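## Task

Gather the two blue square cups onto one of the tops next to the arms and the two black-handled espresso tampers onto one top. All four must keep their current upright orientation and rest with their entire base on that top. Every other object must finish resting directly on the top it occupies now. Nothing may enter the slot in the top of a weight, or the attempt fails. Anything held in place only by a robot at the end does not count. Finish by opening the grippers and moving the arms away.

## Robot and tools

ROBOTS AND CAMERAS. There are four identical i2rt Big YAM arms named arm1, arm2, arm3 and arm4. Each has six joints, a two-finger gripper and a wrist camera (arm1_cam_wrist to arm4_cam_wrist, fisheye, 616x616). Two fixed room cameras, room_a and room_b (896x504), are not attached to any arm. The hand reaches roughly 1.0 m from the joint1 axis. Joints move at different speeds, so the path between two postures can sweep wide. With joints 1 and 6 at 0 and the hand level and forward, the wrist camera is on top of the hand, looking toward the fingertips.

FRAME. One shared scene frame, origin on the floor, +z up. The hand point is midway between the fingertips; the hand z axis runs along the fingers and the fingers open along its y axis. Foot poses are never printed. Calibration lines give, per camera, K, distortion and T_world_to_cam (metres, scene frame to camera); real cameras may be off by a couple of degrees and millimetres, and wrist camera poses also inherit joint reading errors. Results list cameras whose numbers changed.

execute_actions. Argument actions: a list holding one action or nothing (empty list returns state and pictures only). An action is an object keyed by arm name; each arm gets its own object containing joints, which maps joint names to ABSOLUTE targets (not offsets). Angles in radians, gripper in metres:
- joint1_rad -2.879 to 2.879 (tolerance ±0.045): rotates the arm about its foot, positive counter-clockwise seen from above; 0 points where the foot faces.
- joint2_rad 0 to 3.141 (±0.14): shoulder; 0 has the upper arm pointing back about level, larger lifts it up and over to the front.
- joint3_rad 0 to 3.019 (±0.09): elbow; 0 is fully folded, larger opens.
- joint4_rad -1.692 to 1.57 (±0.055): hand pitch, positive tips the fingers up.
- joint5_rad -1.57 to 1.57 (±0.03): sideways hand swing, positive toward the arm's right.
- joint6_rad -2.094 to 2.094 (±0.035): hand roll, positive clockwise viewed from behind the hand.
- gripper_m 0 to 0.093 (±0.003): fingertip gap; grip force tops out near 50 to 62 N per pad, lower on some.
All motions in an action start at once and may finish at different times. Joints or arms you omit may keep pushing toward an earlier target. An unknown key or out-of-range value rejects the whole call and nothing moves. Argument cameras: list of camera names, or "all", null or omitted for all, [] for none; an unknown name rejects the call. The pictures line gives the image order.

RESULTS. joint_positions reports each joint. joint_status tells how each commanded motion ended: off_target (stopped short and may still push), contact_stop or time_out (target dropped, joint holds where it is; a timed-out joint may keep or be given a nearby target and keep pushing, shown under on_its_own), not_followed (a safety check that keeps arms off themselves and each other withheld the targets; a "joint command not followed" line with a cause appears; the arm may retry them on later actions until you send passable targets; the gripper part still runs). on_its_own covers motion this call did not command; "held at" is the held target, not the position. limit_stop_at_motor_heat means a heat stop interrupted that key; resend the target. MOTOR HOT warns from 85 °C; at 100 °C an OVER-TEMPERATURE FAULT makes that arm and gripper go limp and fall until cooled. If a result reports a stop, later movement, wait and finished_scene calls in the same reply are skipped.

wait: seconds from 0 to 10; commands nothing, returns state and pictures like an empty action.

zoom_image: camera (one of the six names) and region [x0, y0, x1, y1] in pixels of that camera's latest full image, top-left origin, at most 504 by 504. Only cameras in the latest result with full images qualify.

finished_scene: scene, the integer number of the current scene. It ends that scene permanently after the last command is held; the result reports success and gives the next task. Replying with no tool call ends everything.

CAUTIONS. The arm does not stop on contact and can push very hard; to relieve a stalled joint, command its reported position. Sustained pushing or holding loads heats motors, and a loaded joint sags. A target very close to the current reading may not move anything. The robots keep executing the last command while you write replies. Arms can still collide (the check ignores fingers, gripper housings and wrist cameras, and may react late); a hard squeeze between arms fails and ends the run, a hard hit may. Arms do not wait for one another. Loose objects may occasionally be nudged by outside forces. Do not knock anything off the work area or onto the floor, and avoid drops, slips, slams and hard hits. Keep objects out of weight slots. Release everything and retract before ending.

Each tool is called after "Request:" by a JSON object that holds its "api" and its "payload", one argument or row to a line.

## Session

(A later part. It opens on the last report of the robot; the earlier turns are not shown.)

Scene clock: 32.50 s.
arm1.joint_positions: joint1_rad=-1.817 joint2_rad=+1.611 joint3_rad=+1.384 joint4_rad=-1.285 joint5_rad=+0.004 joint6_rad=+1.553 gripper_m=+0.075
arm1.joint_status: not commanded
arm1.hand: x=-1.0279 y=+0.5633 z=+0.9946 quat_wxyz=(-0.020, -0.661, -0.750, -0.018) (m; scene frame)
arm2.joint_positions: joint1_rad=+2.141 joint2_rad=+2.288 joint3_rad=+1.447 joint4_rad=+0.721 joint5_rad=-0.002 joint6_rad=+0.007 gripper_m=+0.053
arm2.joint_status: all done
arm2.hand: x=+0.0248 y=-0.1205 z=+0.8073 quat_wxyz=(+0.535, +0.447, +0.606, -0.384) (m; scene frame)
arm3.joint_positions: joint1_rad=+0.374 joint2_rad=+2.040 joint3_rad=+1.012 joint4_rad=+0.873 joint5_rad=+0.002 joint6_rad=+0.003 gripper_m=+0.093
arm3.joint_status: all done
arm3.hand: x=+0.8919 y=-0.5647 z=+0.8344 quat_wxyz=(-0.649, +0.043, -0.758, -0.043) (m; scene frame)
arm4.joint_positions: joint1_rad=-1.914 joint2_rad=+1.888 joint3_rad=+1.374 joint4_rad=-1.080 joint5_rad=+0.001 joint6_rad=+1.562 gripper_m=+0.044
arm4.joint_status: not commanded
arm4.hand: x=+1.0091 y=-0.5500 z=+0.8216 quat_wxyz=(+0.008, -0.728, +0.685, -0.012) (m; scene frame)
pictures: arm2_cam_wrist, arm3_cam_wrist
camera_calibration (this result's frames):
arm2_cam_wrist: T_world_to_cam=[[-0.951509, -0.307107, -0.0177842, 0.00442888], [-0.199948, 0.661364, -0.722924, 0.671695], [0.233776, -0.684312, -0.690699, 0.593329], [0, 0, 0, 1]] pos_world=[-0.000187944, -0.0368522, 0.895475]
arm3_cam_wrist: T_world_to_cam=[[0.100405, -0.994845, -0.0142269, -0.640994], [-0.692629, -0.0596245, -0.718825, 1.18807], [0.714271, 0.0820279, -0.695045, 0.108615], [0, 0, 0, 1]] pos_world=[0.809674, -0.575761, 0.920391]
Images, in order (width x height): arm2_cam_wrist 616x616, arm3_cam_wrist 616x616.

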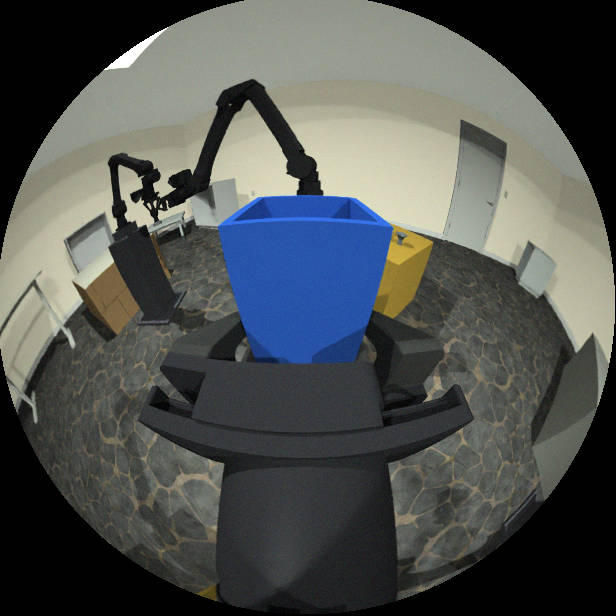

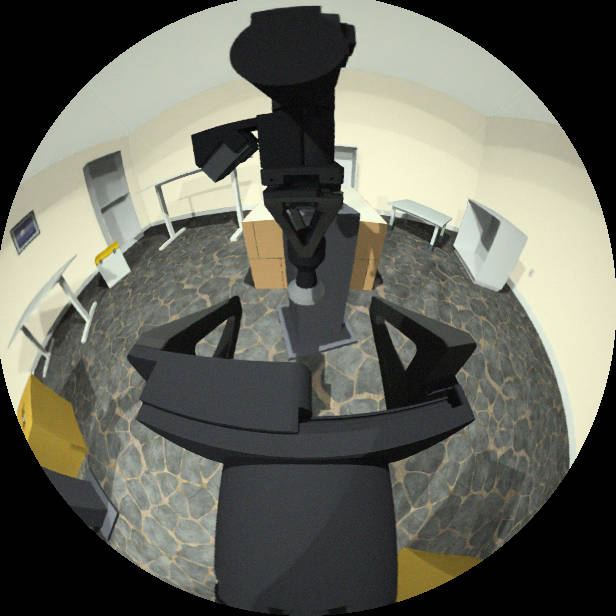

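Request:
{"api": "execute_actions", "payload": {
  "actions": [
    {"arm3":{"joints":{"joint1_rad":2.125,"joint2_rad":1.81,"joint3_rad":1.735,"joint4_rad":-1.47,"joint6_rad":1.57,"gripper_m":0.08}},"arm4":{"joints":{"joint1_rad":1.6}},"arm1":{"joints":{"joint1_rad":0}}}
  ],
  "cameras": []
}}

Request:
{"api": "execute_actions", "payload": {
  "actions": [
    {"arm4":{"joints":{"joint2_rad":2.17,"joint3_rad":1.56,"joint4_rad":-0.91}}}
  ],
  "cameras": ["arm3_cam_wrist","arm4_cam_wrist"]
}}

Scene clock: 36.37 s.
arm1.joint_positions: joint1_rad=+0.006 joint2_rad=+1.624 joint3_rad=+1.384 joint4_rad=-1.285 joint5_rad=+0.001 joint6_rad=+1.553 gripper_m=+0.075
arm1.joint_status: all done
arm1.hand: x=-1.6902 y=+0.9720 z=+0.9921 quat_wxyz=(+0.007, +0.188, -0.982, -0.023) (m; scene frame)
arm2.joint_positions: joint1_rad=+2.141 joint2_rad=+2.288 joint3_rad=+1.447 joint4_rad=+0.721 joint5_rad=-0.002 joint6_rad=+0.007 gripper_m=+0.053
arm2.joint_status: not commanded
arm2.hand: x=+0.0248 y=-0.1205 z=+0.8073 quat_wxyz=(+0.535, +0.447, +0.606, -0.384) (m; scene frame)
arm3.joint_positions: joint1_rad=+2.131 joint2_rad=+1.826 joint3_rad=+1.694 joint4_rad=-1.454 joint5_rad=-0.003 joint6_rad=+1.559 gripper_m=+0.080
arm3.joint_status: all done
arm3.hand: x=+0.0329 y=-0.1190 z=+0.9490 quat_wxyz=(+0.000, +0.160, -0.987, +0.005) (m; scene frame)
arm4.joint_positions: joint1_rad=+1.606 joint2_rad=+1.889 joint3_rad=+1.374 joint4_rad=-1.067 joint5_rad=-0.001 joint6_rad=+1.562 gripper_m=+0.044
arm4.joint_status: all done
arm4.hand: x=+2.0256 y=-0.2999 z=+0.8244 quat_wxyz=(-0.001, -0.536, -0.844, +0.006) (m; scene frame)
pictures: none
No camera images: the call's "cameras" was empty. Leave "cameras" out to get every camera's image.

Scene clock: 37.67 s.
arm1.joint_positions: joint1_rad=+0.006 joint2_rad=+1.624 joint3_rad=+1.384 joint4_rad=-1.285 joint5_rad=+0.001 joint6_rad=+1.553 gripper_m=+0.075
arm1.joint_status: not commanded
arm1.hand: x=-1.6902 y=+0.9720 z=+0.9921 quat_wxyz=(+0.007, +0.188, -0.982, -0.023) (m; scene frame)
arm2.joint_positions: joint1_rad=+2.141 joint2_rad=+2.288 joint3_rad=+1.447 joint4_rad=+0.721 joint5_rad=-0.002 joint6_rad=+0.007 gripper_m=+0.053
arm2.joint_status: not commanded
arm2.hand: x=+0.0248 y=-0.1205 z=+0.8073 quat_wxyz=(+0.535, +0.447, +0.606, -0.384) (m; scene frame)
arm3.joint_positions: joint1_rad=+2.131 joint2_rad=+1.826 joint3_rad=+1.694 joint4_rad=-1.454 joint5_rad=-0.003 joint6_rad=+1.559 gripper_m=+0.080
arm3.joint_status: not commanded
arm3.hand: x=+0.0329 y=-0.1190 z=+0.9490 quat_wxyz=(+0.000, +0.160, -0.987, +0.005) (m; scene frame)
arm4.joint_positions: joint1_rad=+1.606 joint2_rad=+2.193 joint3_rad=+1.506 joint4_rad=-0.909 joint5_rad=-0.001 joint6_rad=+1.562 gripper_m=+0.044
arm4.joint_status: all done
arm4.hand: x=+2.0737 y=-0.2789 z=+0.6998 quat_wxyz=(+0.003, -0.536, -0.844, +0.012) (m; scene frame)
pictures: arm3_cam_wrist, arm4_cam_wrist
camera_calibration (this result's frames):
arm3_cam_wrist: T_world_to_cam=[[0.308675, -0.95072, 0.0291727, -0.152542], [-0.781984, -0.236191, 0.576814, -0.54556], [-0.541499, -0.200861, -0.816354, 0.888029], [0, 0, 0, 1]] pos_world=[0.101333, -0.0955114, 1.04408]
arm4_cam_wrist: T_world_to_cam=[[-0.908966, -0.416343, 0.0209698, 1.75531], [-0.33307, 0.755575, 0.564066, 0.516994], [-0.250689, 0.505732, -0.825463, 1.36378], [0, 0, 0, 1]] pos_world=[2.1096, -0.349523, 0.797321]
Images, in order (width x height): arm3_cam_wrist 616x616, arm4_cam_wrist 616x616.

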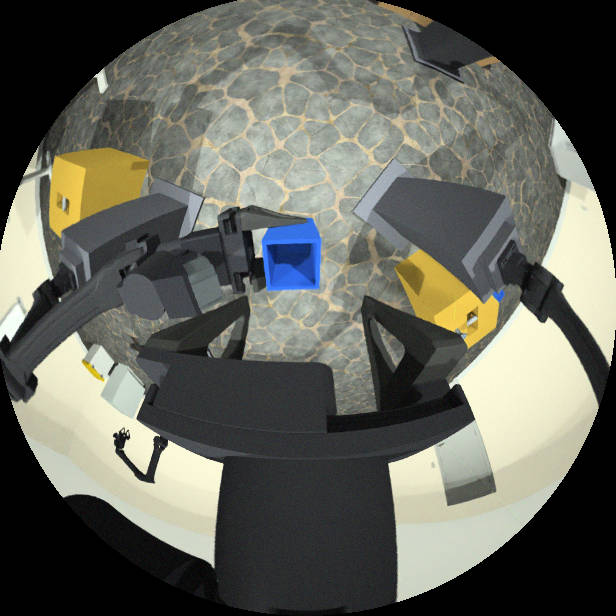

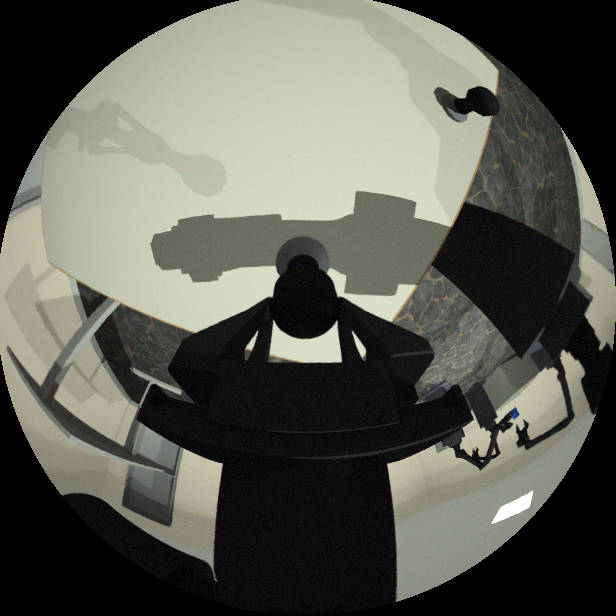

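Request:
{"api": "execute_actions", "payload": {
  "actions": [
    {"arm3":{"joints":{"joint2_rad":1.91,"joint3_rad":1.59,"joint4_rad":-1.235}},"arm4":{"joints":{"joint2_rad":2.33,"joint4_rad":-0.72}}}
  ],
  "cameras": ["arm3_cam_wrist","arm4_cam_wrist","room_b"]
}}

Request:
{"api": "zoom_image", "payload": {
  "camera": "room_b",
  "region": [560, 300, 760, 440]
}}

Scene clock: 39.63 s.
arm1.joint_positions: joint1_rad=+0.006 joint2_rad=+1.624 joint3_rad=+1.384 joint4_rad=-1.285 joint5_rad=+0.001 joint6_rad=+1.553 gripper_m=+0.075
arm1.joint_status: not commanded
arm1.hand: x=-1.6902 y=+0.9720 z=+0.9921 quat_wxyz=(+0.007, +0.188, -0.982, -0.023) (m; scene frame)
arm2.joint_positions: joint1_rad=+2.141 joint2_rad=+2.288 joint3_rad=+1.441 joint4_rad=+0.720 joint5_rad=-0.002 joint6_rad=+0.007 gripper_m=+0.053
arm2.joint_status: not commanded
arm2.hand: x=+0.0241 y=-0.1183 z=+0.8032 quat_wxyz=(+0.532, +0.448, +0.608, -0.382) (m; scene frame)
arm3.joint_positions: joint1_rad=+2.131 joint2_rad=+1.923 joint3_rad=+1.581 joint4_rad=-1.261 joint5_rad=-0.003 joint6_rad=+1.558 gripper_m=+0.080
arm3.joint_status: all done
arm3.hand: x=+0.0298 y=-0.1088 z=+0.8537 quat_wxyz=(-0.001, +0.160, -0.987, +0.013) (m; scene frame)
arm4.joint_positions: joint1_rad=+1.606 joint2_rad=+2.338 joint3_rad=+1.521 joint4_rad=-0.724 joint5_rad=+0.000 joint6_rad=+1.563 gripper_m=+0.044
arm4.joint_status: all done
arm4.hand: x=+2.0885 y=-0.2734 z=+0.6214 quat_wxyz=(-0.012, -0.537, -0.844, -0.011) (m; scene frame)
pictures: arm3_cam_wrist, arm4_cam_wrist, room_b
camera_calibration (this result's frames):
arm3_cam_wrist: T_world_to_cam=[[0.308806, -0.949978, 0.046707, -0.153961], [-0.784984, -0.226828, 0.576497, -0.489251], [-0.537065, -0.21469, -0.815763, 0.808505], [0, 0, 0, 1]] pos_world=[0.0977091, -0.083657, 0.948791]
arm4_cam_wrist: T_world_to_cam=[[-0.908893, -0.41558, -0.0347261, 1.80738], [-0.361369, 0.743289, 0.562969, 0.618384], [-0.208147, 0.524228, -0.825748, 1.21628], [0, 0, 0, 1]] pos_world=[2.11935, -0.346133, 0.718973]
Images, in order (width x height): arm3_cam_wrist 616x616, arm4_cam_wrist 616x616, room_b 896x504.

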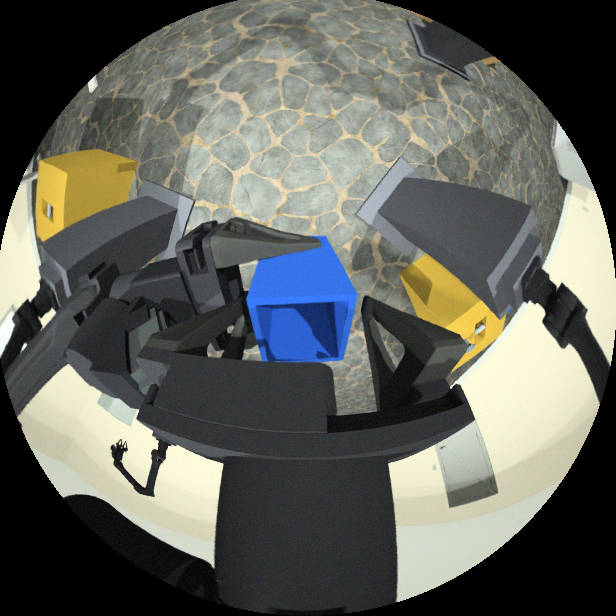

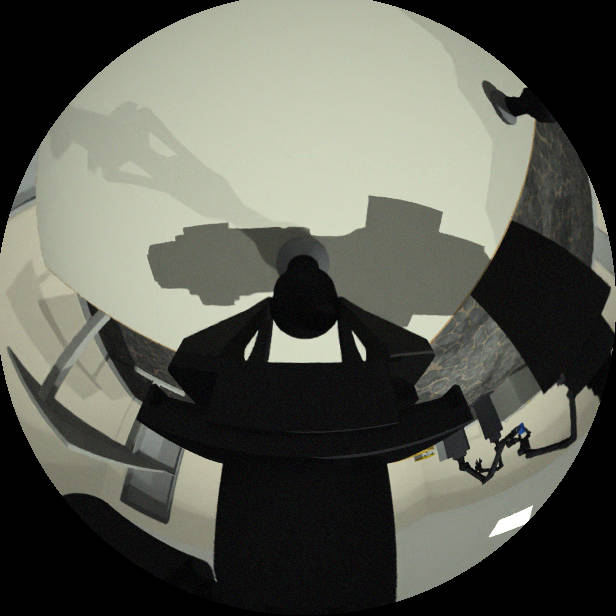

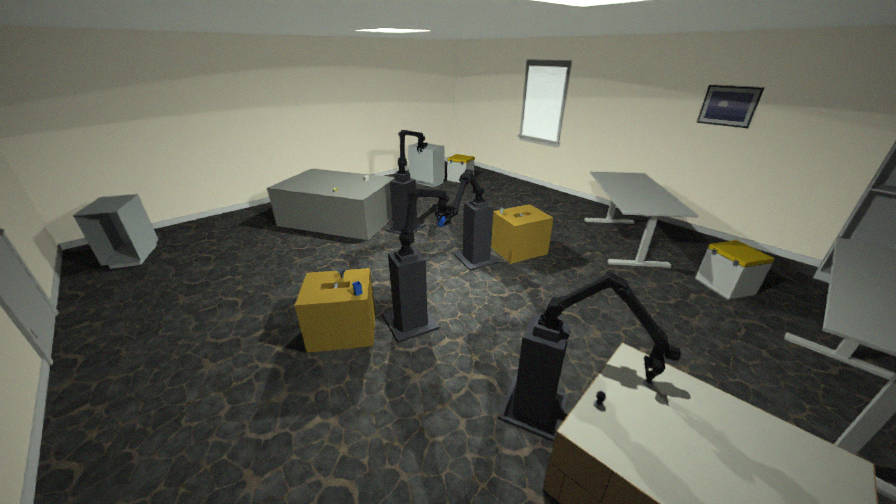

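Region (560, 300, 760, 440) of room_b's 896x504 image, scaled by 2.520, with more detail than that image has; it fills the top 353 rows of this view, and the rest is white.

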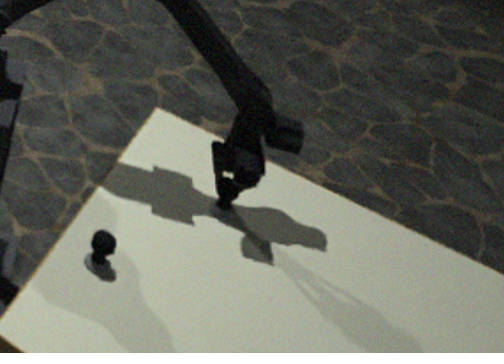

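Request:
{"api": "execute_actions", "payload": {
  "actions": [
    {"arm3":{"joints":{"gripper_m":0}},"arm4":{"joints":{"gripper_m":0.07}}}
  ],
  "cameras": []
}}

Request:
{"api": "execute_actions", "payload": {
  "actions": [
    {"arm2":{"joints":{"gripper_m":0.093}},"arm4":{"joints":{"joint2_rad":1.9,"joint4_rad":-1.2}}}
  ],
  "cameras": []
}}

Request:
{"api": "execute_actions", "payload": {
  "actions": [
    {"arm2":{"joints":{"joint2_rad":2.015,"joint3_rad":1.015,"joint4_rad":0.89}}}
  ],
  "cameras": ["arm2_cam_wrist"]
}}

Scene clock: 40.77 s.
arm1.joint_positions: joint1_rad=+0.006 joint2_rad=+1.624 joint3_rad=+1.384 joint4_rad=-1.285 joint5_rad=+0.001 joint6_rad=+1.553 gripper_m=+0.075
arm1.joint_status: not commanded
arm1.hand: x=-1.6902 y=+0.9720 z=+0.9921 quat_wxyz=(+0.007, +0.188, -0.982, -0.023) (m; scene frame)
arm2.joint_positions: joint1_rad=+2.141 joint2_rad=+2.288 joint3_rad=+1.441 joint4_rad=+0.719 joint5_rad=-0.001 joint6_rad=+0.007 gripper_m=+0.053
arm2.joint_status: not commanded
arm2.hand: x=+0.0239 y=-0.1183 z=+0.8031 quat_wxyz=(+0.532, +0.449, +0.608, -0.382) (m; scene frame)
arm3.joint_positions: joint1_rad=+2.131 joint2_rad=+1.923 joint3_rad=+1.581 joint4_rad=-1.250 joint5_rad=-0.003 joint6_rad=+1.558 gripper_m=+0.054
arm3.joint_status: gripper_m off_target (ended at +0.054, target +0.000)
arm3.hand: x=+0.0291 y=-0.1062 z=+0.8537 quat_wxyz=(-0.001, +0.160, -0.987, +0.008) (m; scene frame)
arm4.joint_positions: joint1_rad=+1.606 joint2_rad=+2.338 joint3_rad=+1.521 joint4_rad=-0.724 joint5_rad=+0.000 joint6_rad=+1.563 gripper_m=+0.070
arm4.joint_status: all done
arm4.hand: x=+2.0885 y=-0.2734 z=+0.6214 quat_wxyz=(-0.012, -0.537, -0.844, -0.011) (m; scene frame)
pictures: none
No camera images: the call's "cameras" was empty. Leave "cameras" out to get every camera's image.

Scene clock: 42.13 s.
arm1.joint_positions: joint1_rad=+0.006 joint2_rad=+1.624 joint3_rad=+1.384 joint4_rad=-1.285 joint5_rad=+0.001 joint6_rad=+1.553 gripper_m=+0.075
arm1.joint_status: not commanded
arm1.hand: x=-1.6902 y=+0.9720 z=+0.9921 quat_wxyz=(+0.007, +0.188, -0.982, -0.023) (m; scene frame)
arm2.joint_positions: joint1_rad=+2.141 joint2_rad=+2.288 joint3_rad=+1.441 joint4_rad=+0.719 joint5_rad=-0.001 joint6_rad=+0.007 gripper_m=+0.093
arm2.joint_status: all done
arm2.hand: x=+0.0239 y=-0.1183 z=+0.8031 quat_wxyz=(+0.532, +0.449, +0.608, -0.382) (m; scene frame)
arm3.joint_positions: joint1_rad=+2.131 joint2_rad=+1.923 joint3_rad=+1.581 joint4_rad=-1.250 joint5_rad=-0.003 joint6_rad=+1.559 gripper_m=+0.054
arm3.joint_status: not commanded
arm3.hand: x=+0.0291 y=-0.1062 z=+0.8537 quat_wxyz=(-0.001, +0.160, -0.987, +0.008) (m; scene frame)
arm4.joint_positions: joint1_rad=+1.606 joint2_rad=+1.877 joint3_rad=+1.538 joint4_rad=-1.192 joint5_rad=+0.000 joint6_rad=+1.563 gripper_m=+0.070
arm4.joint_status: all done
arm4.hand: x=+2.0584 y=-0.2846 z=+0.8879 quat_wxyz=(-0.015, -0.536, -0.844, -0.015) (m; scene frame)
pictures: none
No camera images: the call's "cameras" was empty. Leave "cameras" out to get every camera's image.

Scene clock: 43.40 s.
arm1.joint_positions: joint1_rad=+0.006 joint2_rad=+1.624 joint3_rad=+1.384 joint4_rad=-1.285 joint5_rad=+0.001 joint6_rad=+1.553 gripper_m=+0.075
arm1.joint_status: not commanded
arm1.hand: x=-1.6902 y=+0.9720 z=+0.9921 quat_wxyz=(+0.007, +0.188, -0.982, -0.023) (m; scene frame)
arm2.joint_positions: joint1_rad=+2.141 joint2_rad=+1.999 joint3_rad=+1.004 joint4_rad=+0.882 joint5_rad=-0.001 joint6_rad=+0.007 gripper_m=+0.093
arm2.joint_status: all done
arm2.hand: x=-0.0144 y=+0.0003 z=+0.8509 quat_wxyz=(+0.537, +0.445, +0.604, -0.386) (m; scene frame)
arm3.joint_positions: joint1_rad=+2.131 joint2_rad=+1.923 joint3_rad=+1.581 joint4_rad=-1.250 joint5_rad=-0.003 joint6_rad=+1.559 gripper_m=+0.054
arm3.joint_status: not commanded
arm3.hand: x=+0.0291 y=-0.1062 z=+0.8537 quat_wxyz=(-0.001, +0.160, -0.987, +0.008) (m; scene frame)
arm4.joint_positions: joint1_rad=+1.606 joint2_rad=+1.877 joint3_rad=+1.538 joint4_rad=-1.192 joint5_rad=+0.000 joint6_rad=+1.563 gripper_m=+0.070
arm4.joint_status: not commanded
arm4.hand: x=+2.0584 y=-0.2846 z=+0.8879 quat_wxyz=(-0.015, -0.536, -0.844, -0.015) (m; scene frame)
pictures: arm2_cam_wrist
camera_calibration (this result's frames):
arm2_cam_wrist: T_world_to_cam=[[-0.951707, -0.306519, -0.0172973, 0.00462791], [-0.19818, 0.656403, -0.727915, 0.619785], [0.234474, -0.689334, -0.685449, 0.710812], [0, 0, 0, 1]] pos_world=[-0.0394338, 0.0845771, 0.938456]
Images, in order (width x height): arm2_cam_wrist 616x616.

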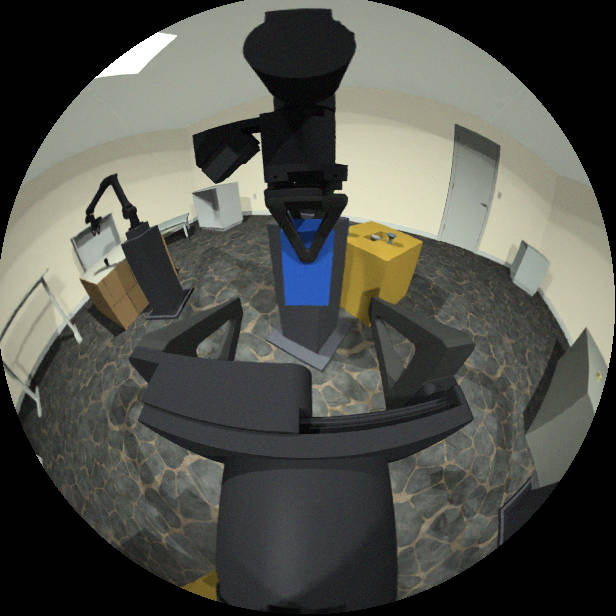

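Request:
{"api": "execute_actions", "payload": {
  "actions": [
    {"arm3":{"joints":{"joint1_rad":-1.625}},"arm2":{"joints":{"joint2_rad":1.5}}}
  ],
  "cameras": []
}}

Request:
{"api": "execute_actions", "payload": {
  "actions": [
    {"arm3":{"joints":{"joint2_rad":2.355,"joint3_rad":1.91,"joint4_rad":-1.08}}}
  ],
  "cameras": ["arm3_cam_wrist","room_b"]
}}

Request:
{"api": "zoom_image", "payload": {
  "camera": "room_b",
  "region": [260, 220, 410, 320]
}}

Scene clock: 47.40 s.
arm1.joint_positions: joint1_rad=+0.006 joint2_rad=+1.624 joint3_rad=+1.384 joint4_rad=-1.285 joint5_rad=+0.001 joint6_rad=+1.553 gripper_m=+0.075
arm1.joint_status: not commanded
arm1.hand: x=-1.6902 y=+0.9720 z=+0.9921 quat_wxyz=(+0.007, +0.188, -0.982, -0.023) (m; scene frame)
arm2.joint_positions: joint1_rad=+2.141 joint2_rad=+1.480 joint3_rad=+0.998 joint4_rad=+0.890 joint5_rad=-0.001 joint6_rad=+0.007 gripper_m=+0.093
arm2.joint_status: all done
arm2.hand: x=-0.0373 y=+0.0656 z=+1.1872 quat_wxyz=(+0.675, +0.330, +0.446, -0.486) (m; scene frame)
arm3.joint_positions: joint1_rad=-1.628 joint2_rad=+1.923 joint3_rad=+1.581 joint4_rad=-1.240 joint5_rad=+0.001 joint6_rad=+1.559 gripper_m=+0.054
arm3.joint_status: all done
arm3.hand: x=+0.0286 y=-1.1956 z=+0.8464 quat_wxyz=(+0.009, -0.989, +0.147, +0.000) (m; scene frame)
arm4.joint_positions: joint1_rad=+1.606 joint2_rad=+1.877 joint3_rad=+1.538 joint4_rad=-1.192 joint5_rad=+0.000 joint6_rad=+1.563 gripper_m=+0.070
arm4.joint_status: not commanded
arm4.hand: x=+2.0584 y=-0.2846 z=+0.8879 quat_wxyz=(-0.015, -0.536, -0.844, -0.015) (m; scene frame)
pictures: none
No camera images: the call's "cameras" was empty. Leave "cameras" out to get every camera's image.

Scene clock: 48.80 s.
arm1.joint_positions: joint1_rad=+0.006 joint2_rad=+1.624 joint3_rad=+1.384 joint4_rad=-1.285 joint5_rad=+0.001 joint6_rad=+1.553 gripper_m=+0.075
arm1.joint_status: not commanded
arm1.hand: x=-1.6902 y=+0.9720 z=+0.9921 quat_wxyz=(+0.007, +0.188, -0.982, -0.023) (m; scene frame)
arm2.joint_positions: joint1_rad=+2.141 joint2_rad=+1.480 joint3_rad=+0.998 joint4_rad=+0.890 joint5_rad=-0.001 joint6_rad=+0.007 gripper_m=+0.093
arm2.joint_status: not commanded
arm2.hand: x=-0.0373 y=+0.0656 z=+1.1872 quat_wxyz=(+0.675, +0.330, +0.446, -0.486) (m; scene frame)
arm3.joint_positions: joint1_rad=-1.628 joint2_rad=+2.389 joint3_rad=+1.863 joint4_rad=-1.089 joint5_rad=+0.001 joint6_rad=+1.560 gripper_m=+0.054
arm3.joint_status: all done
arm3.hand: x=+0.0010 y=-1.2809 z=+0.6599 quat_wxyz=(+0.025, -0.989, +0.148, -0.002) (m; scene frame)
arm4.joint_positions: joint1_rad=+1.606 joint2_rad=+1.877 joint3_rad=+1.538 joint4_rad=-1.192 joint5_rad=+0.000 joint6_rad=+1.563 gripper_m=+0.070
arm4.joint_status: not commanded
arm4.hand: x=+2.0584 y=-0.2846 z=+0.8879 quat_wxyz=(-0.015, -0.536, -0.844, -0.015) (m; scene frame)
pictures: arm3_cam_wrist, room_b
camera_calibration (this result's frames):
arm3_cam_wrist: T_world_to_cam=[[0.299772, 0.95141, 0.0703967, 1.1703], [0.769405, -0.284733, 0.571789, -0.738669], [0.56405, -0.117243, -0.817375, 0.508056], [0, 0, 0, 1]] pos_world=[-0.0690566, -1.26419, 0.755249]
Images, in order (width x height): arm3_cam_wrist 616x616, room_b 896x504.

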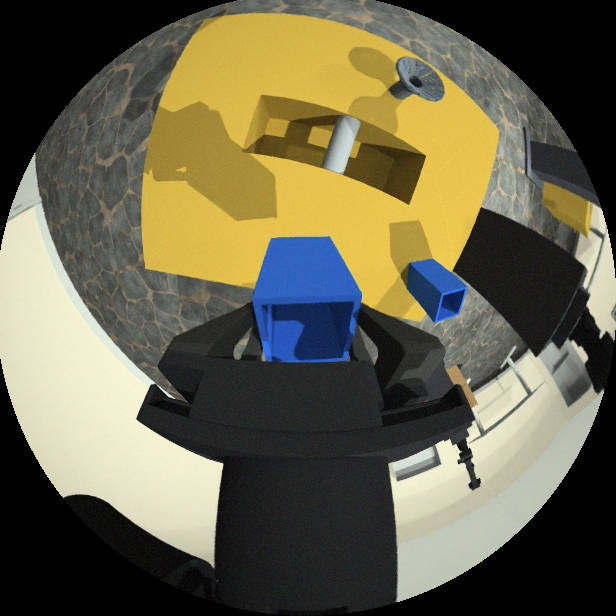

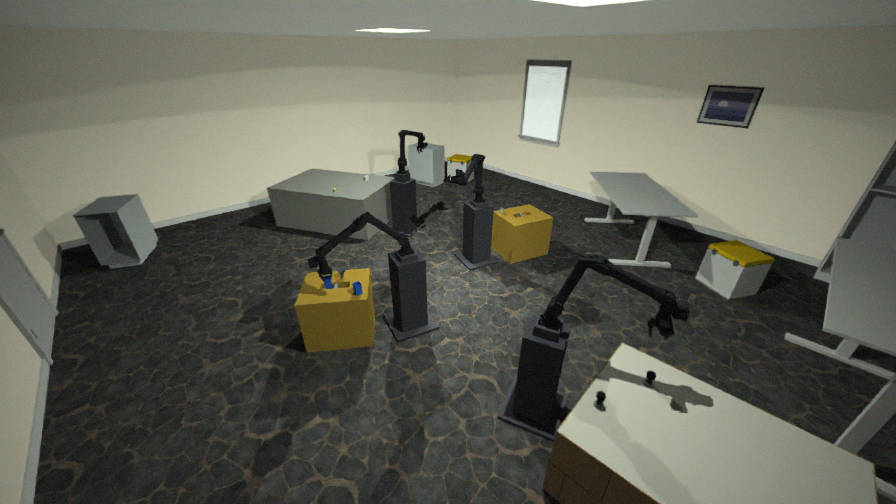

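Region (260, 220, 410, 320) of room_b's 896x504 image, scaled by 3.360, with more detail than that image has.

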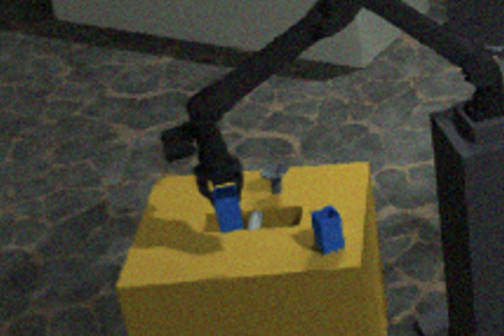

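Request:
{"api": "execute_actions", "payload": {
  "actions": [
    {"arm3":{"joints":{"joint1_rad":-1.66,"joint2_rad":2.41,"joint4_rad":-1.01}}}
  ],
  "cameras": ["arm3_cam_wrist"]
}}

Scene clock: 50.03 s.
arm1.joint_positions: joint1_rad=+0.006 joint2_rad=+1.624 joint3_rad=+1.384 joint4_rad=-1.285 joint5_rad=+0.001 joint6_rad=+1.553 gripper_m=+0.075
arm1.joint_status: not commanded
arm1.hand: x=-1.6902 y=+0.9720 z=+0.9921 quat_wxyz=(+0.007, +0.188, -0.982, -0.023) (m; scene frame)
arm2.joint_positions: joint1_rad=+2.141 joint2_rad=+1.480 joint3_rad=+0.998 joint4_rad=+0.890 joint5_rad=-0.001 joint6_rad=+0.007 gripper_m=+0.093
arm2.joint_status: not commanded
arm2.hand: x=-0.0373 y=+0.0656 z=+1.1872 quat_wxyz=(+0.675, +0.330, +0.446, -0.486) (m; scene frame)
arm3.joint_positions: joint1_rad=-1.662 joint2_rad=+2.402 joint3_rad=+1.863 joint4_rad=-1.027 joint5_rad=+0.001 joint6_rad=+1.560 gripper_m=+0.054
arm3.joint_status: all done
arm3.hand: x=-0.0241 y=-1.2850 z=+0.6512 quat_wxyz=(+0.001, -0.986, +0.165, +0.002) (m; scene frame)
arm4.joint_positions: joint1_rad=+1.606 joint2_rad=+1.877 joint3_rad=+1.538 joint4_rad=-1.192 joint5_rad=+0.000 joint6_rad=+1.563 gripper_m=+0.070
arm4.joint_status: not commanded
arm4.hand: x=+2.0584 y=-0.2846 z=+0.8879 quat_wxyz=(-0.015, -0.536, -0.844, -0.015) (m; scene frame)
pictures: arm3_cam_wrist
camera_calibration (this result's frames):
arm3_cam_wrist: T_world_to_cam=[[0.332183, 0.94296, 0.0219252, 1.20393], [0.768867, -0.284173, 0.572791, -0.715446], [0.54635, -0.173414, -0.819408, 0.443328], [0, 0, 0, 1]] pos_world=[-0.0920556, -1.26169, 0.746671]
Images, in order (width x height): arm3_cam_wrist 616x616.

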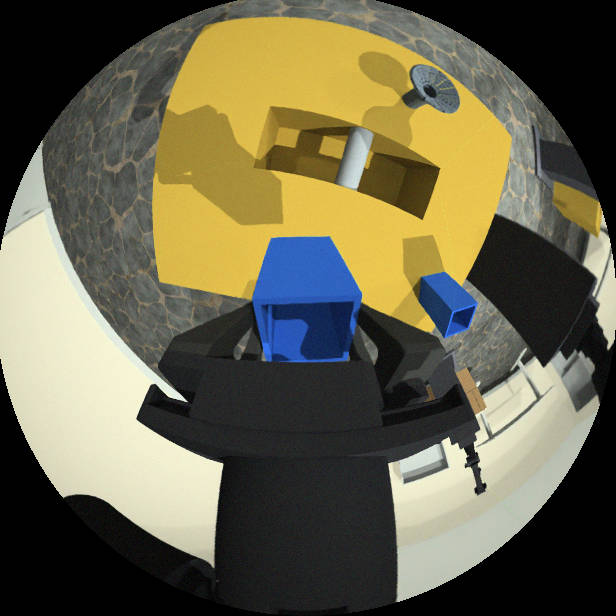

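Request:
{"api": "execute_actions", "payload": {
  "actions": [
    {"arm3":{"joints":{"joint2_rad":2.46,"joint4_rad":-0.97}}}
  ],
  "cameras": ["arm3_cam_wrist","room_b"]
}}

Scene clock: 51.90 s.
arm1.joint_positions: joint1_rad=+0.006 joint2_rad=+1.624 joint3_rad=+1.384 joint4_rad=-1.285 joint5_rad=+0.001 joint6_rad=+1.553 gripper_m=+0.075
arm1.joint_status: not commanded
arm1.hand: x=-1.6902 y=+0.9720 z=+0.9921 quat_wxyz=(+0.007, +0.188, -0.982, -0.023) (m; scene frame)
arm2.joint_positions: joint1_rad=+2.141 joint2_rad=+1.480 joint3_rad=+0.998 joint4_rad=+0.890 joint5_rad=-0.001 joint6_rad=+0.007 gripper_m=+0.093
arm2.joint_status: not commanded
arm2.hand: x=-0.0373 y=+0.0656 z=+1.1872 quat_wxyz=(+0.675, +0.330, +0.446, -0.486) (m; scene frame)
arm3.joint_positions: joint1_rad=-1.662 joint2_rad=+2.466 joint3_rad=+1.868 joint4_rad=-0.987 joint5_rad=+0.001 joint6_rad=+1.560 gripper_m=+0.054
arm3.joint_status: all done
arm3.hand: x=-0.0228 y=-1.2809 z=+0.6111 quat_wxyz=(+0.010, -0.986, +0.165, +0.000) (m; scene frame)
arm4.joint_positions: joint1_rad=+1.606 joint2_rad=+1.877 joint3_rad=+1.538 joint4_rad=-1.192 joint5_rad=+0.000 joint6_rad=+1.563 gripper_m=+0.070
arm4.joint_status: not commanded
arm4.hand: x=+2.0584 y=-0.2846 z=+0.8879 quat_wxyz=(-0.015, -0.536, -0.844, -0.015) (m; scene frame)
pictures: arm3_cam_wrist, room_b
camera_calibration (this result's frames):
arm3_cam_wrist: T_world_to_cam=[[0.332037, 0.942408, 0.0402268, 1.18856], [0.765341, -0.294088, 0.572508, -0.704944], [0.551366, -0.159306, -0.818912, 0.428304], [0, 0, 0, 1]] pos_world=[-0.0912739, -1.25919, 0.706517]
Images, in order (width x height): arm3_cam_wrist 616x616, room_b 896x504.

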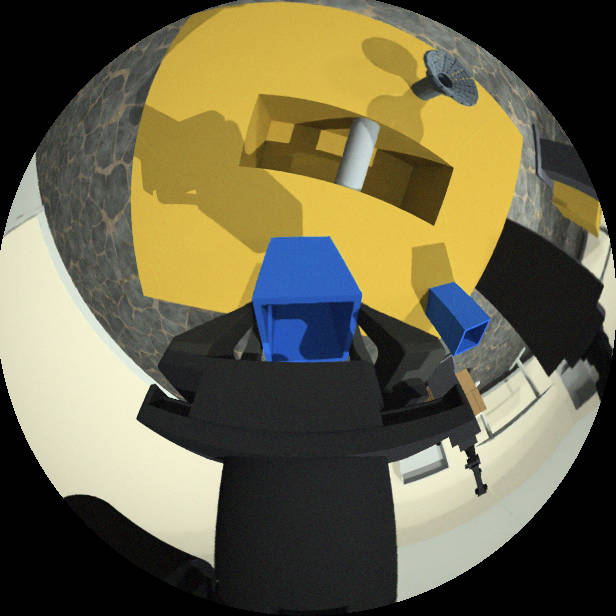

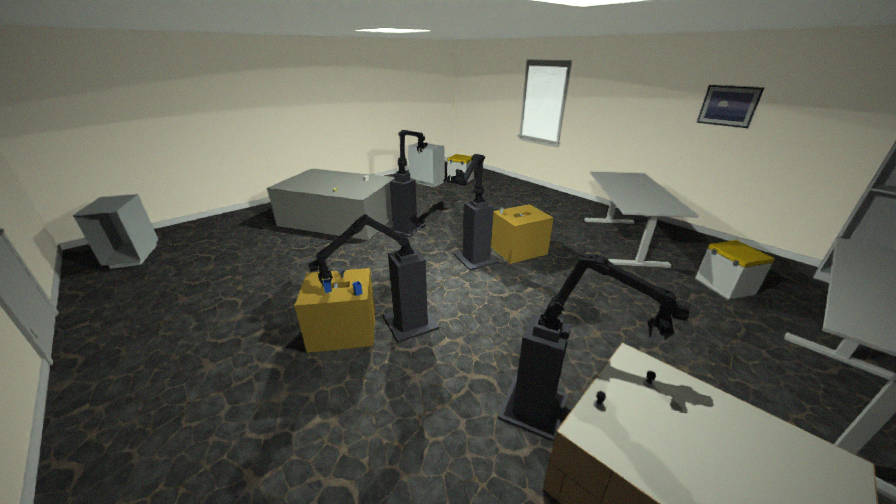

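Request:
{"api": "execute_actions", "payload": {
  "actions": [
    {"arm3":{"joints":{"joint2_rad":2.50,"joint4_rad":-0.94}}}
  ],
  "cameras": ["arm3_cam_wrist"]
}}

Request:
{"api": "zoom_image", "payload": {
  "camera": "arm3_cam_wrist",
  "region": [100,150,516,400]
}}

Scene clock: 53.07 s.
arm1.joint_positions: joint1_rad=+0.006 joint2_rad=+1.624 joint3_rad=+1.384 joint4_rad=-1.285 joint5_rad=+0.001 joint6_rad=+1.553 gripper_m=+0.075
arm1.joint_status: not commanded
arm1.hand: x=-1.6902 y=+0.9720 z=+0.9921 quat_wxyz=(+0.007, +0.188, -0.982, -0.023) (m; scene frame)
arm2.joint_positions: joint1_rad=+2.141 joint2_rad=+1.480 joint3_rad=+0.998 joint4_rad=+0.890 joint5_rad=-0.001 joint6_rad=+0.007 gripper_m=+0.093
arm2.joint_status: not commanded
arm2.hand: x=-0.0373 y=+0.0656 z=+1.1872 quat_wxyz=(+0.675, +0.330, +0.446, -0.486) (m; scene frame)
arm3.joint_positions: joint1_rad=-1.662 joint2_rad=+2.498 joint3_rad=+1.868 joint4_rad=-0.957 joint5_rad=+0.001 joint6_rad=+1.560 gripper_m=+0.054
arm3.joint_status: all done
arm3.hand: x=-0.0222 y=-1.2792 z=+0.5904 quat_wxyz=(+0.011, -0.986, +0.165, +0.000) (m; scene frame)
arm4.joint_positions: joint1_rad=+1.606 joint2_rad=+1.877 joint3_rad=+1.538 joint4_rad=-1.192 joint5_rad=+0.000 joint6_rad=+1.563 gripper_m=+0.070
arm4.joint_status: not commanded
arm4.hand: x=+2.0584 y=-0.2846 z=+0.8879 quat_wxyz=(-0.015, -0.536, -0.844, -0.015) (m; scene frame)
pictures: arm3_cam_wrist
camera_calibration (this result's frames):
arm3_cam_wrist: T_world_to_cam=[[0.332019, 0.942348, 0.0417514, 1.18659], [0.765047, -0.294914, 0.572475, -0.694078], [0.551784, -0.158131, -0.818858, 0.412831], [0, 0, 0, 1]] pos_world=[-0.0907627, -1.2576, 0.685851]
Images, in order (width x height): arm3_cam_wrist 616x616.

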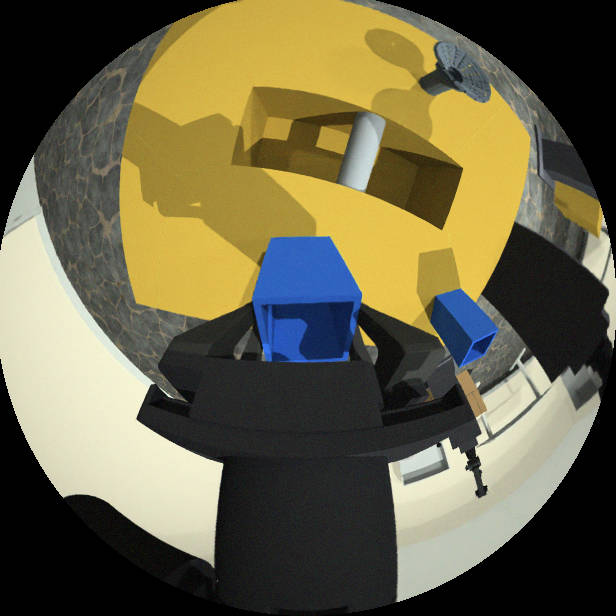

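Region (100, 150, 516, 400) of arm3_cam_wrist's 616x616 image, scaled by 1.212, with more detail than that image has; it fills the top 303 rows of this view, and the rest is white.

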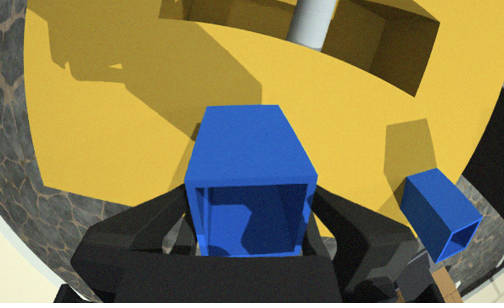

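Shadow edge went 302→317 for 2 cm; needs 330: about 1.5 cm more.

Request:
{"api": "execute_actions", "payload": {
  "actions": [
    {"arm3":{"joints":{"joint2_rad":2.525,"joint4_rad":-0.915}}}
  ],
  "cameras": ["arm3_cam_wrist"]
}}

Request:
{"api": "execute_actions", "payload": {
  "actions": [
    {"arm3":{"joints":{"gripper_m":0.085}}}
  ],
  "cameras": []
}}

Request:
{"api": "execute_actions", "payload": {
  "actions": [
    {"arm3":{"joints":{"joint2_rad":2.1,"joint4_rad":-1.3}}}
  ],
  "cameras": ["arm3_cam_wrist","room_b"]
}}

Scene clock: 54.30 s.
arm1.joint_positions: joint1_rad=+0.006 joint2_rad=+1.624 joint3_rad=+1.384 joint4_rad=-1.285 joint5_rad=+0.001 joint6_rad=+1.553 gripper_m=+0.075
arm1.joint_status: not commanded
arm1.hand: x=-1.6902 y=+0.9720 z=+0.9921 quat_wxyz=(+0.007, +0.188, -0.982, -0.023) (m; scene frame)
arm2.joint_positions: joint1_rad=+2.141 joint2_rad=+1.480 joint3_rad=+0.998 joint4_rad=+0.890 joint5_rad=-0.001 joint6_rad=+0.007 gripper_m=+0.093
arm2.joint_status: not commanded
arm2.hand: x=-0.0373 y=+0.0656 z=+1.1872 quat_wxyz=(+0.675, +0.330, +0.446, -0.486) (m; scene frame)
arm3.joint_positions: joint1_rad=-1.662 joint2_rad=+2.520 joint3_rad=+1.868 joint4_rad=-0.932 joint5_rad=+0.001 joint6_rad=+1.560 gripper_m=+0.054
arm3.joint_status: all done
arm3.hand: x=-0.0220 y=-1.2784 z=+0.5760 quat_wxyz=(+0.010, -0.986, +0.165, +0.000) (m; scene frame)
arm4.joint_positions: joint1_rad=+1.606 joint2_rad=+1.877 joint3_rad=+1.538 joint4_rad=-1.192 joint5_rad=+0.000 joint6_rad=+1.563 gripper_m=+0.070
arm4.joint_status: not commanded
arm4.hand: x=+2.0584 y=-0.2846 z=+0.8879 quat_wxyz=(-0.015, -0.536, -0.844, -0.015) (m; scene frame)
pictures: arm3_cam_wrist
camera_calibration (this result's frames):
arm3_cam_wrist: T_world_to_cam=[[0.332045, 0.942438, 0.0394645, 1.18779], [0.765488, -0.293675, 0.572523, -0.684206], [0.551157, -0.159894, -0.818938, 0.398789], [0, 0, 0, 1]] pos_world=[-0.0904446, -1.25659, 0.671432]
Images, in order (width x height): arm3_cam_wrist 616x616.

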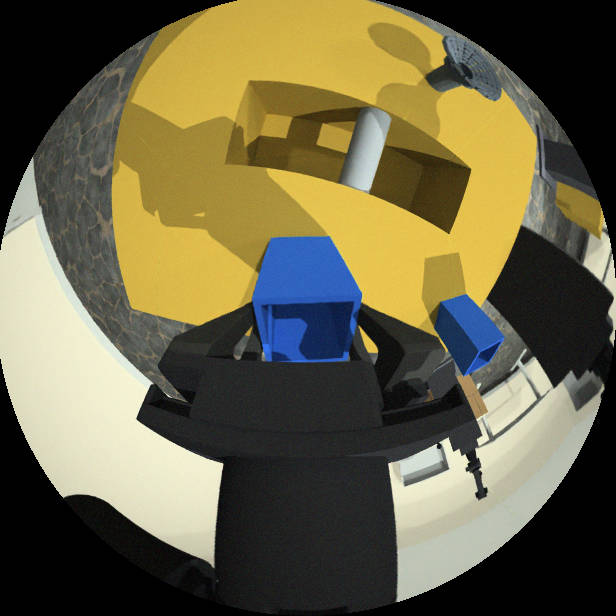

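Scene clock: 55.00 s.
arm1.joint_positions: joint1_rad=+0.006 joint2_rad=+1.624 joint3_rad=+1.384 joint4_rad=-1.285 joint5_rad=+0.001 joint6_rad=+1.553 gripper_m=+0.075
arm1.joint_status: not commanded
arm1.hand: x=-1.6902 y=+0.9720 z=+0.9921 quat_wxyz=(+0.007, +0.188, -0.982, -0.023) (m; scene frame)
arm2.joint_positions: joint1_rad=+2.141 joint2_rad=+1.480 joint3_rad=+0.998 joint4_rad=+0.890 joint5_rad=-0.001 joint6_rad=+0.007 gripper_m=+0.093
arm2.joint_status: not commanded
arm2.hand: x=-0.0373 y=+0.0656 z=+1.1872 quat_wxyz=(+0.675, +0.330, +0.446, -0.486) (m; scene frame)
arm3.joint_positions: joint1_rad=-1.662 joint2_rad=+2.520 joint3_rad=+1.868 joint4_rad=-0.932 joint5_rad=+0.001 joint6_rad=+1.560 gripper_m=+0.085
arm3.joint_status: all done
arm3.hand: x=-0.0220 y=-1.2784 z=+0.5760 quat_wxyz=(+0.010, -0.986, +0.165, +0.000) (m; scene frame)
arm4.joint_positions: joint1_rad=+1.606 joint2_rad=+1.877 joint3_rad=+1.538 joint4_rad=-1.192 joint5_rad=+0.000 joint6_rad=+1.563 gripper_m=+0.070
arm4.joint_status: not commanded
arm4.hand: x=+2.0584 y=-0.2846 z=+0.8879 quat_wxyz=(-0.015, -0.536, -0.844, -0.015) (m; scene frame)
pictures: none
No camera images: the call's "cameras" was empty. Leave "cameras" out to get every camera's image.

Scene clock: 56.77 s.
arm1.joint_positions: joint1_rad=+0.006 joint2_rad=+1.624 joint3_rad=+1.384 joint4_rad=-1.285 joint5_rad=+0.001 joint6_rad=+1.553 gripper_m=+0.075
arm1.joint_status: not commanded
arm1.hand: x=-1.6902 y=+0.9720 z=+0.9921 quat_wxyz=(+0.007, +0.188, -0.982, -0.023) (m; scene frame)
arm2.joint_positions: joint1_rad=+2.141 joint2_rad=+1.480 joint3_rad=+0.998 joint4_rad=+0.890 joint5_rad=-0.001 joint6_rad=+0.007 gripper_m=+0.093
arm2.joint_status: not commanded
arm2.hand: x=-0.0373 y=+0.0656 z=+1.1872 quat_wxyz=(+0.675, +0.330, +0.446, -0.486) (m; scene frame)
arm3.joint_positions: joint1_rad=-1.662 joint2_rad=+2.106 joint3_rad=+1.900 joint4_rad=-1.285 joint5_rad=+0.001 joint6_rad=+1.560 gripper_m=+0.085
arm3.joint_status: all done
arm3.hand: x=-0.0210 y=-1.2778 z=+0.8559 quat_wxyz=(-0.036, -0.986, +0.164, +0.008) (m; scene frame)
arm4.joint_positions: joint1_rad=+1.606 joint2_rad=+1.877 joint3_rad=+1.538 joint4_rad=-1.192 joint5_rad=+0.000 joint6_rad=+1.563 gripper_m=+0.070
arm4.joint_status: not commanded
arm4.hand: x=+2.0584 y=-0.2846 z=+0.8879 quat_wxyz=(-0.015, -0.536, -0.844, -0.015) (m; scene frame)
pictures: arm3_cam_wrist, room_b
camera_calibration (this result's frames):
arm3_cam_wrist: T_world_to_cam=[[0.331595, 0.941878, -0.0539598, 1.25514], [0.783479, -0.243065, 0.57191, -0.779453], [0.525553, -0.231919, -0.81854, 0.534674], [0, 0, 0, 1]] pos_world=[-0.0865125, -1.24765, 0.951156]
Images, in order (width x height): arm3_cam_wrist 616x616, room_b 896x504.

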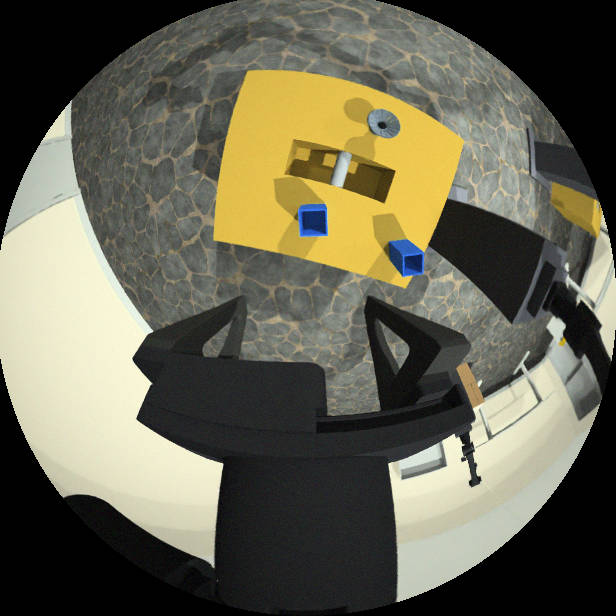

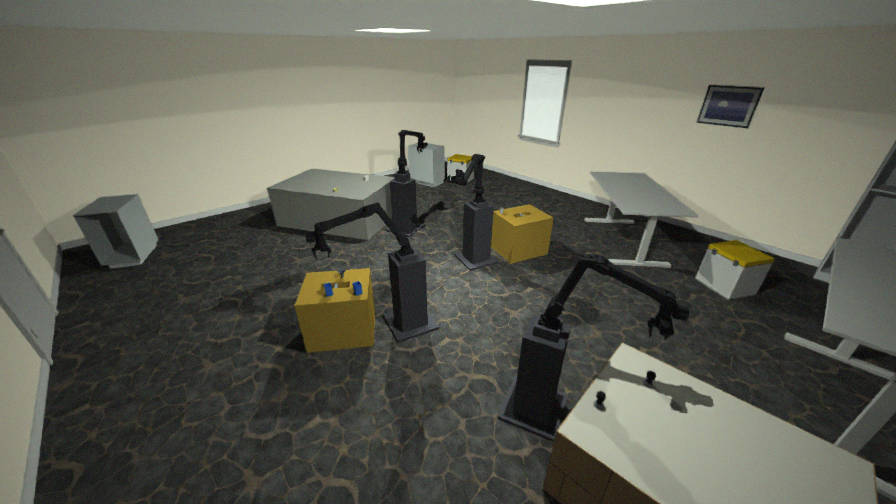

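Request:
{"api": "finished_scene", "payload": {
  "scene": 2
}}

The scene is finished: the task was done.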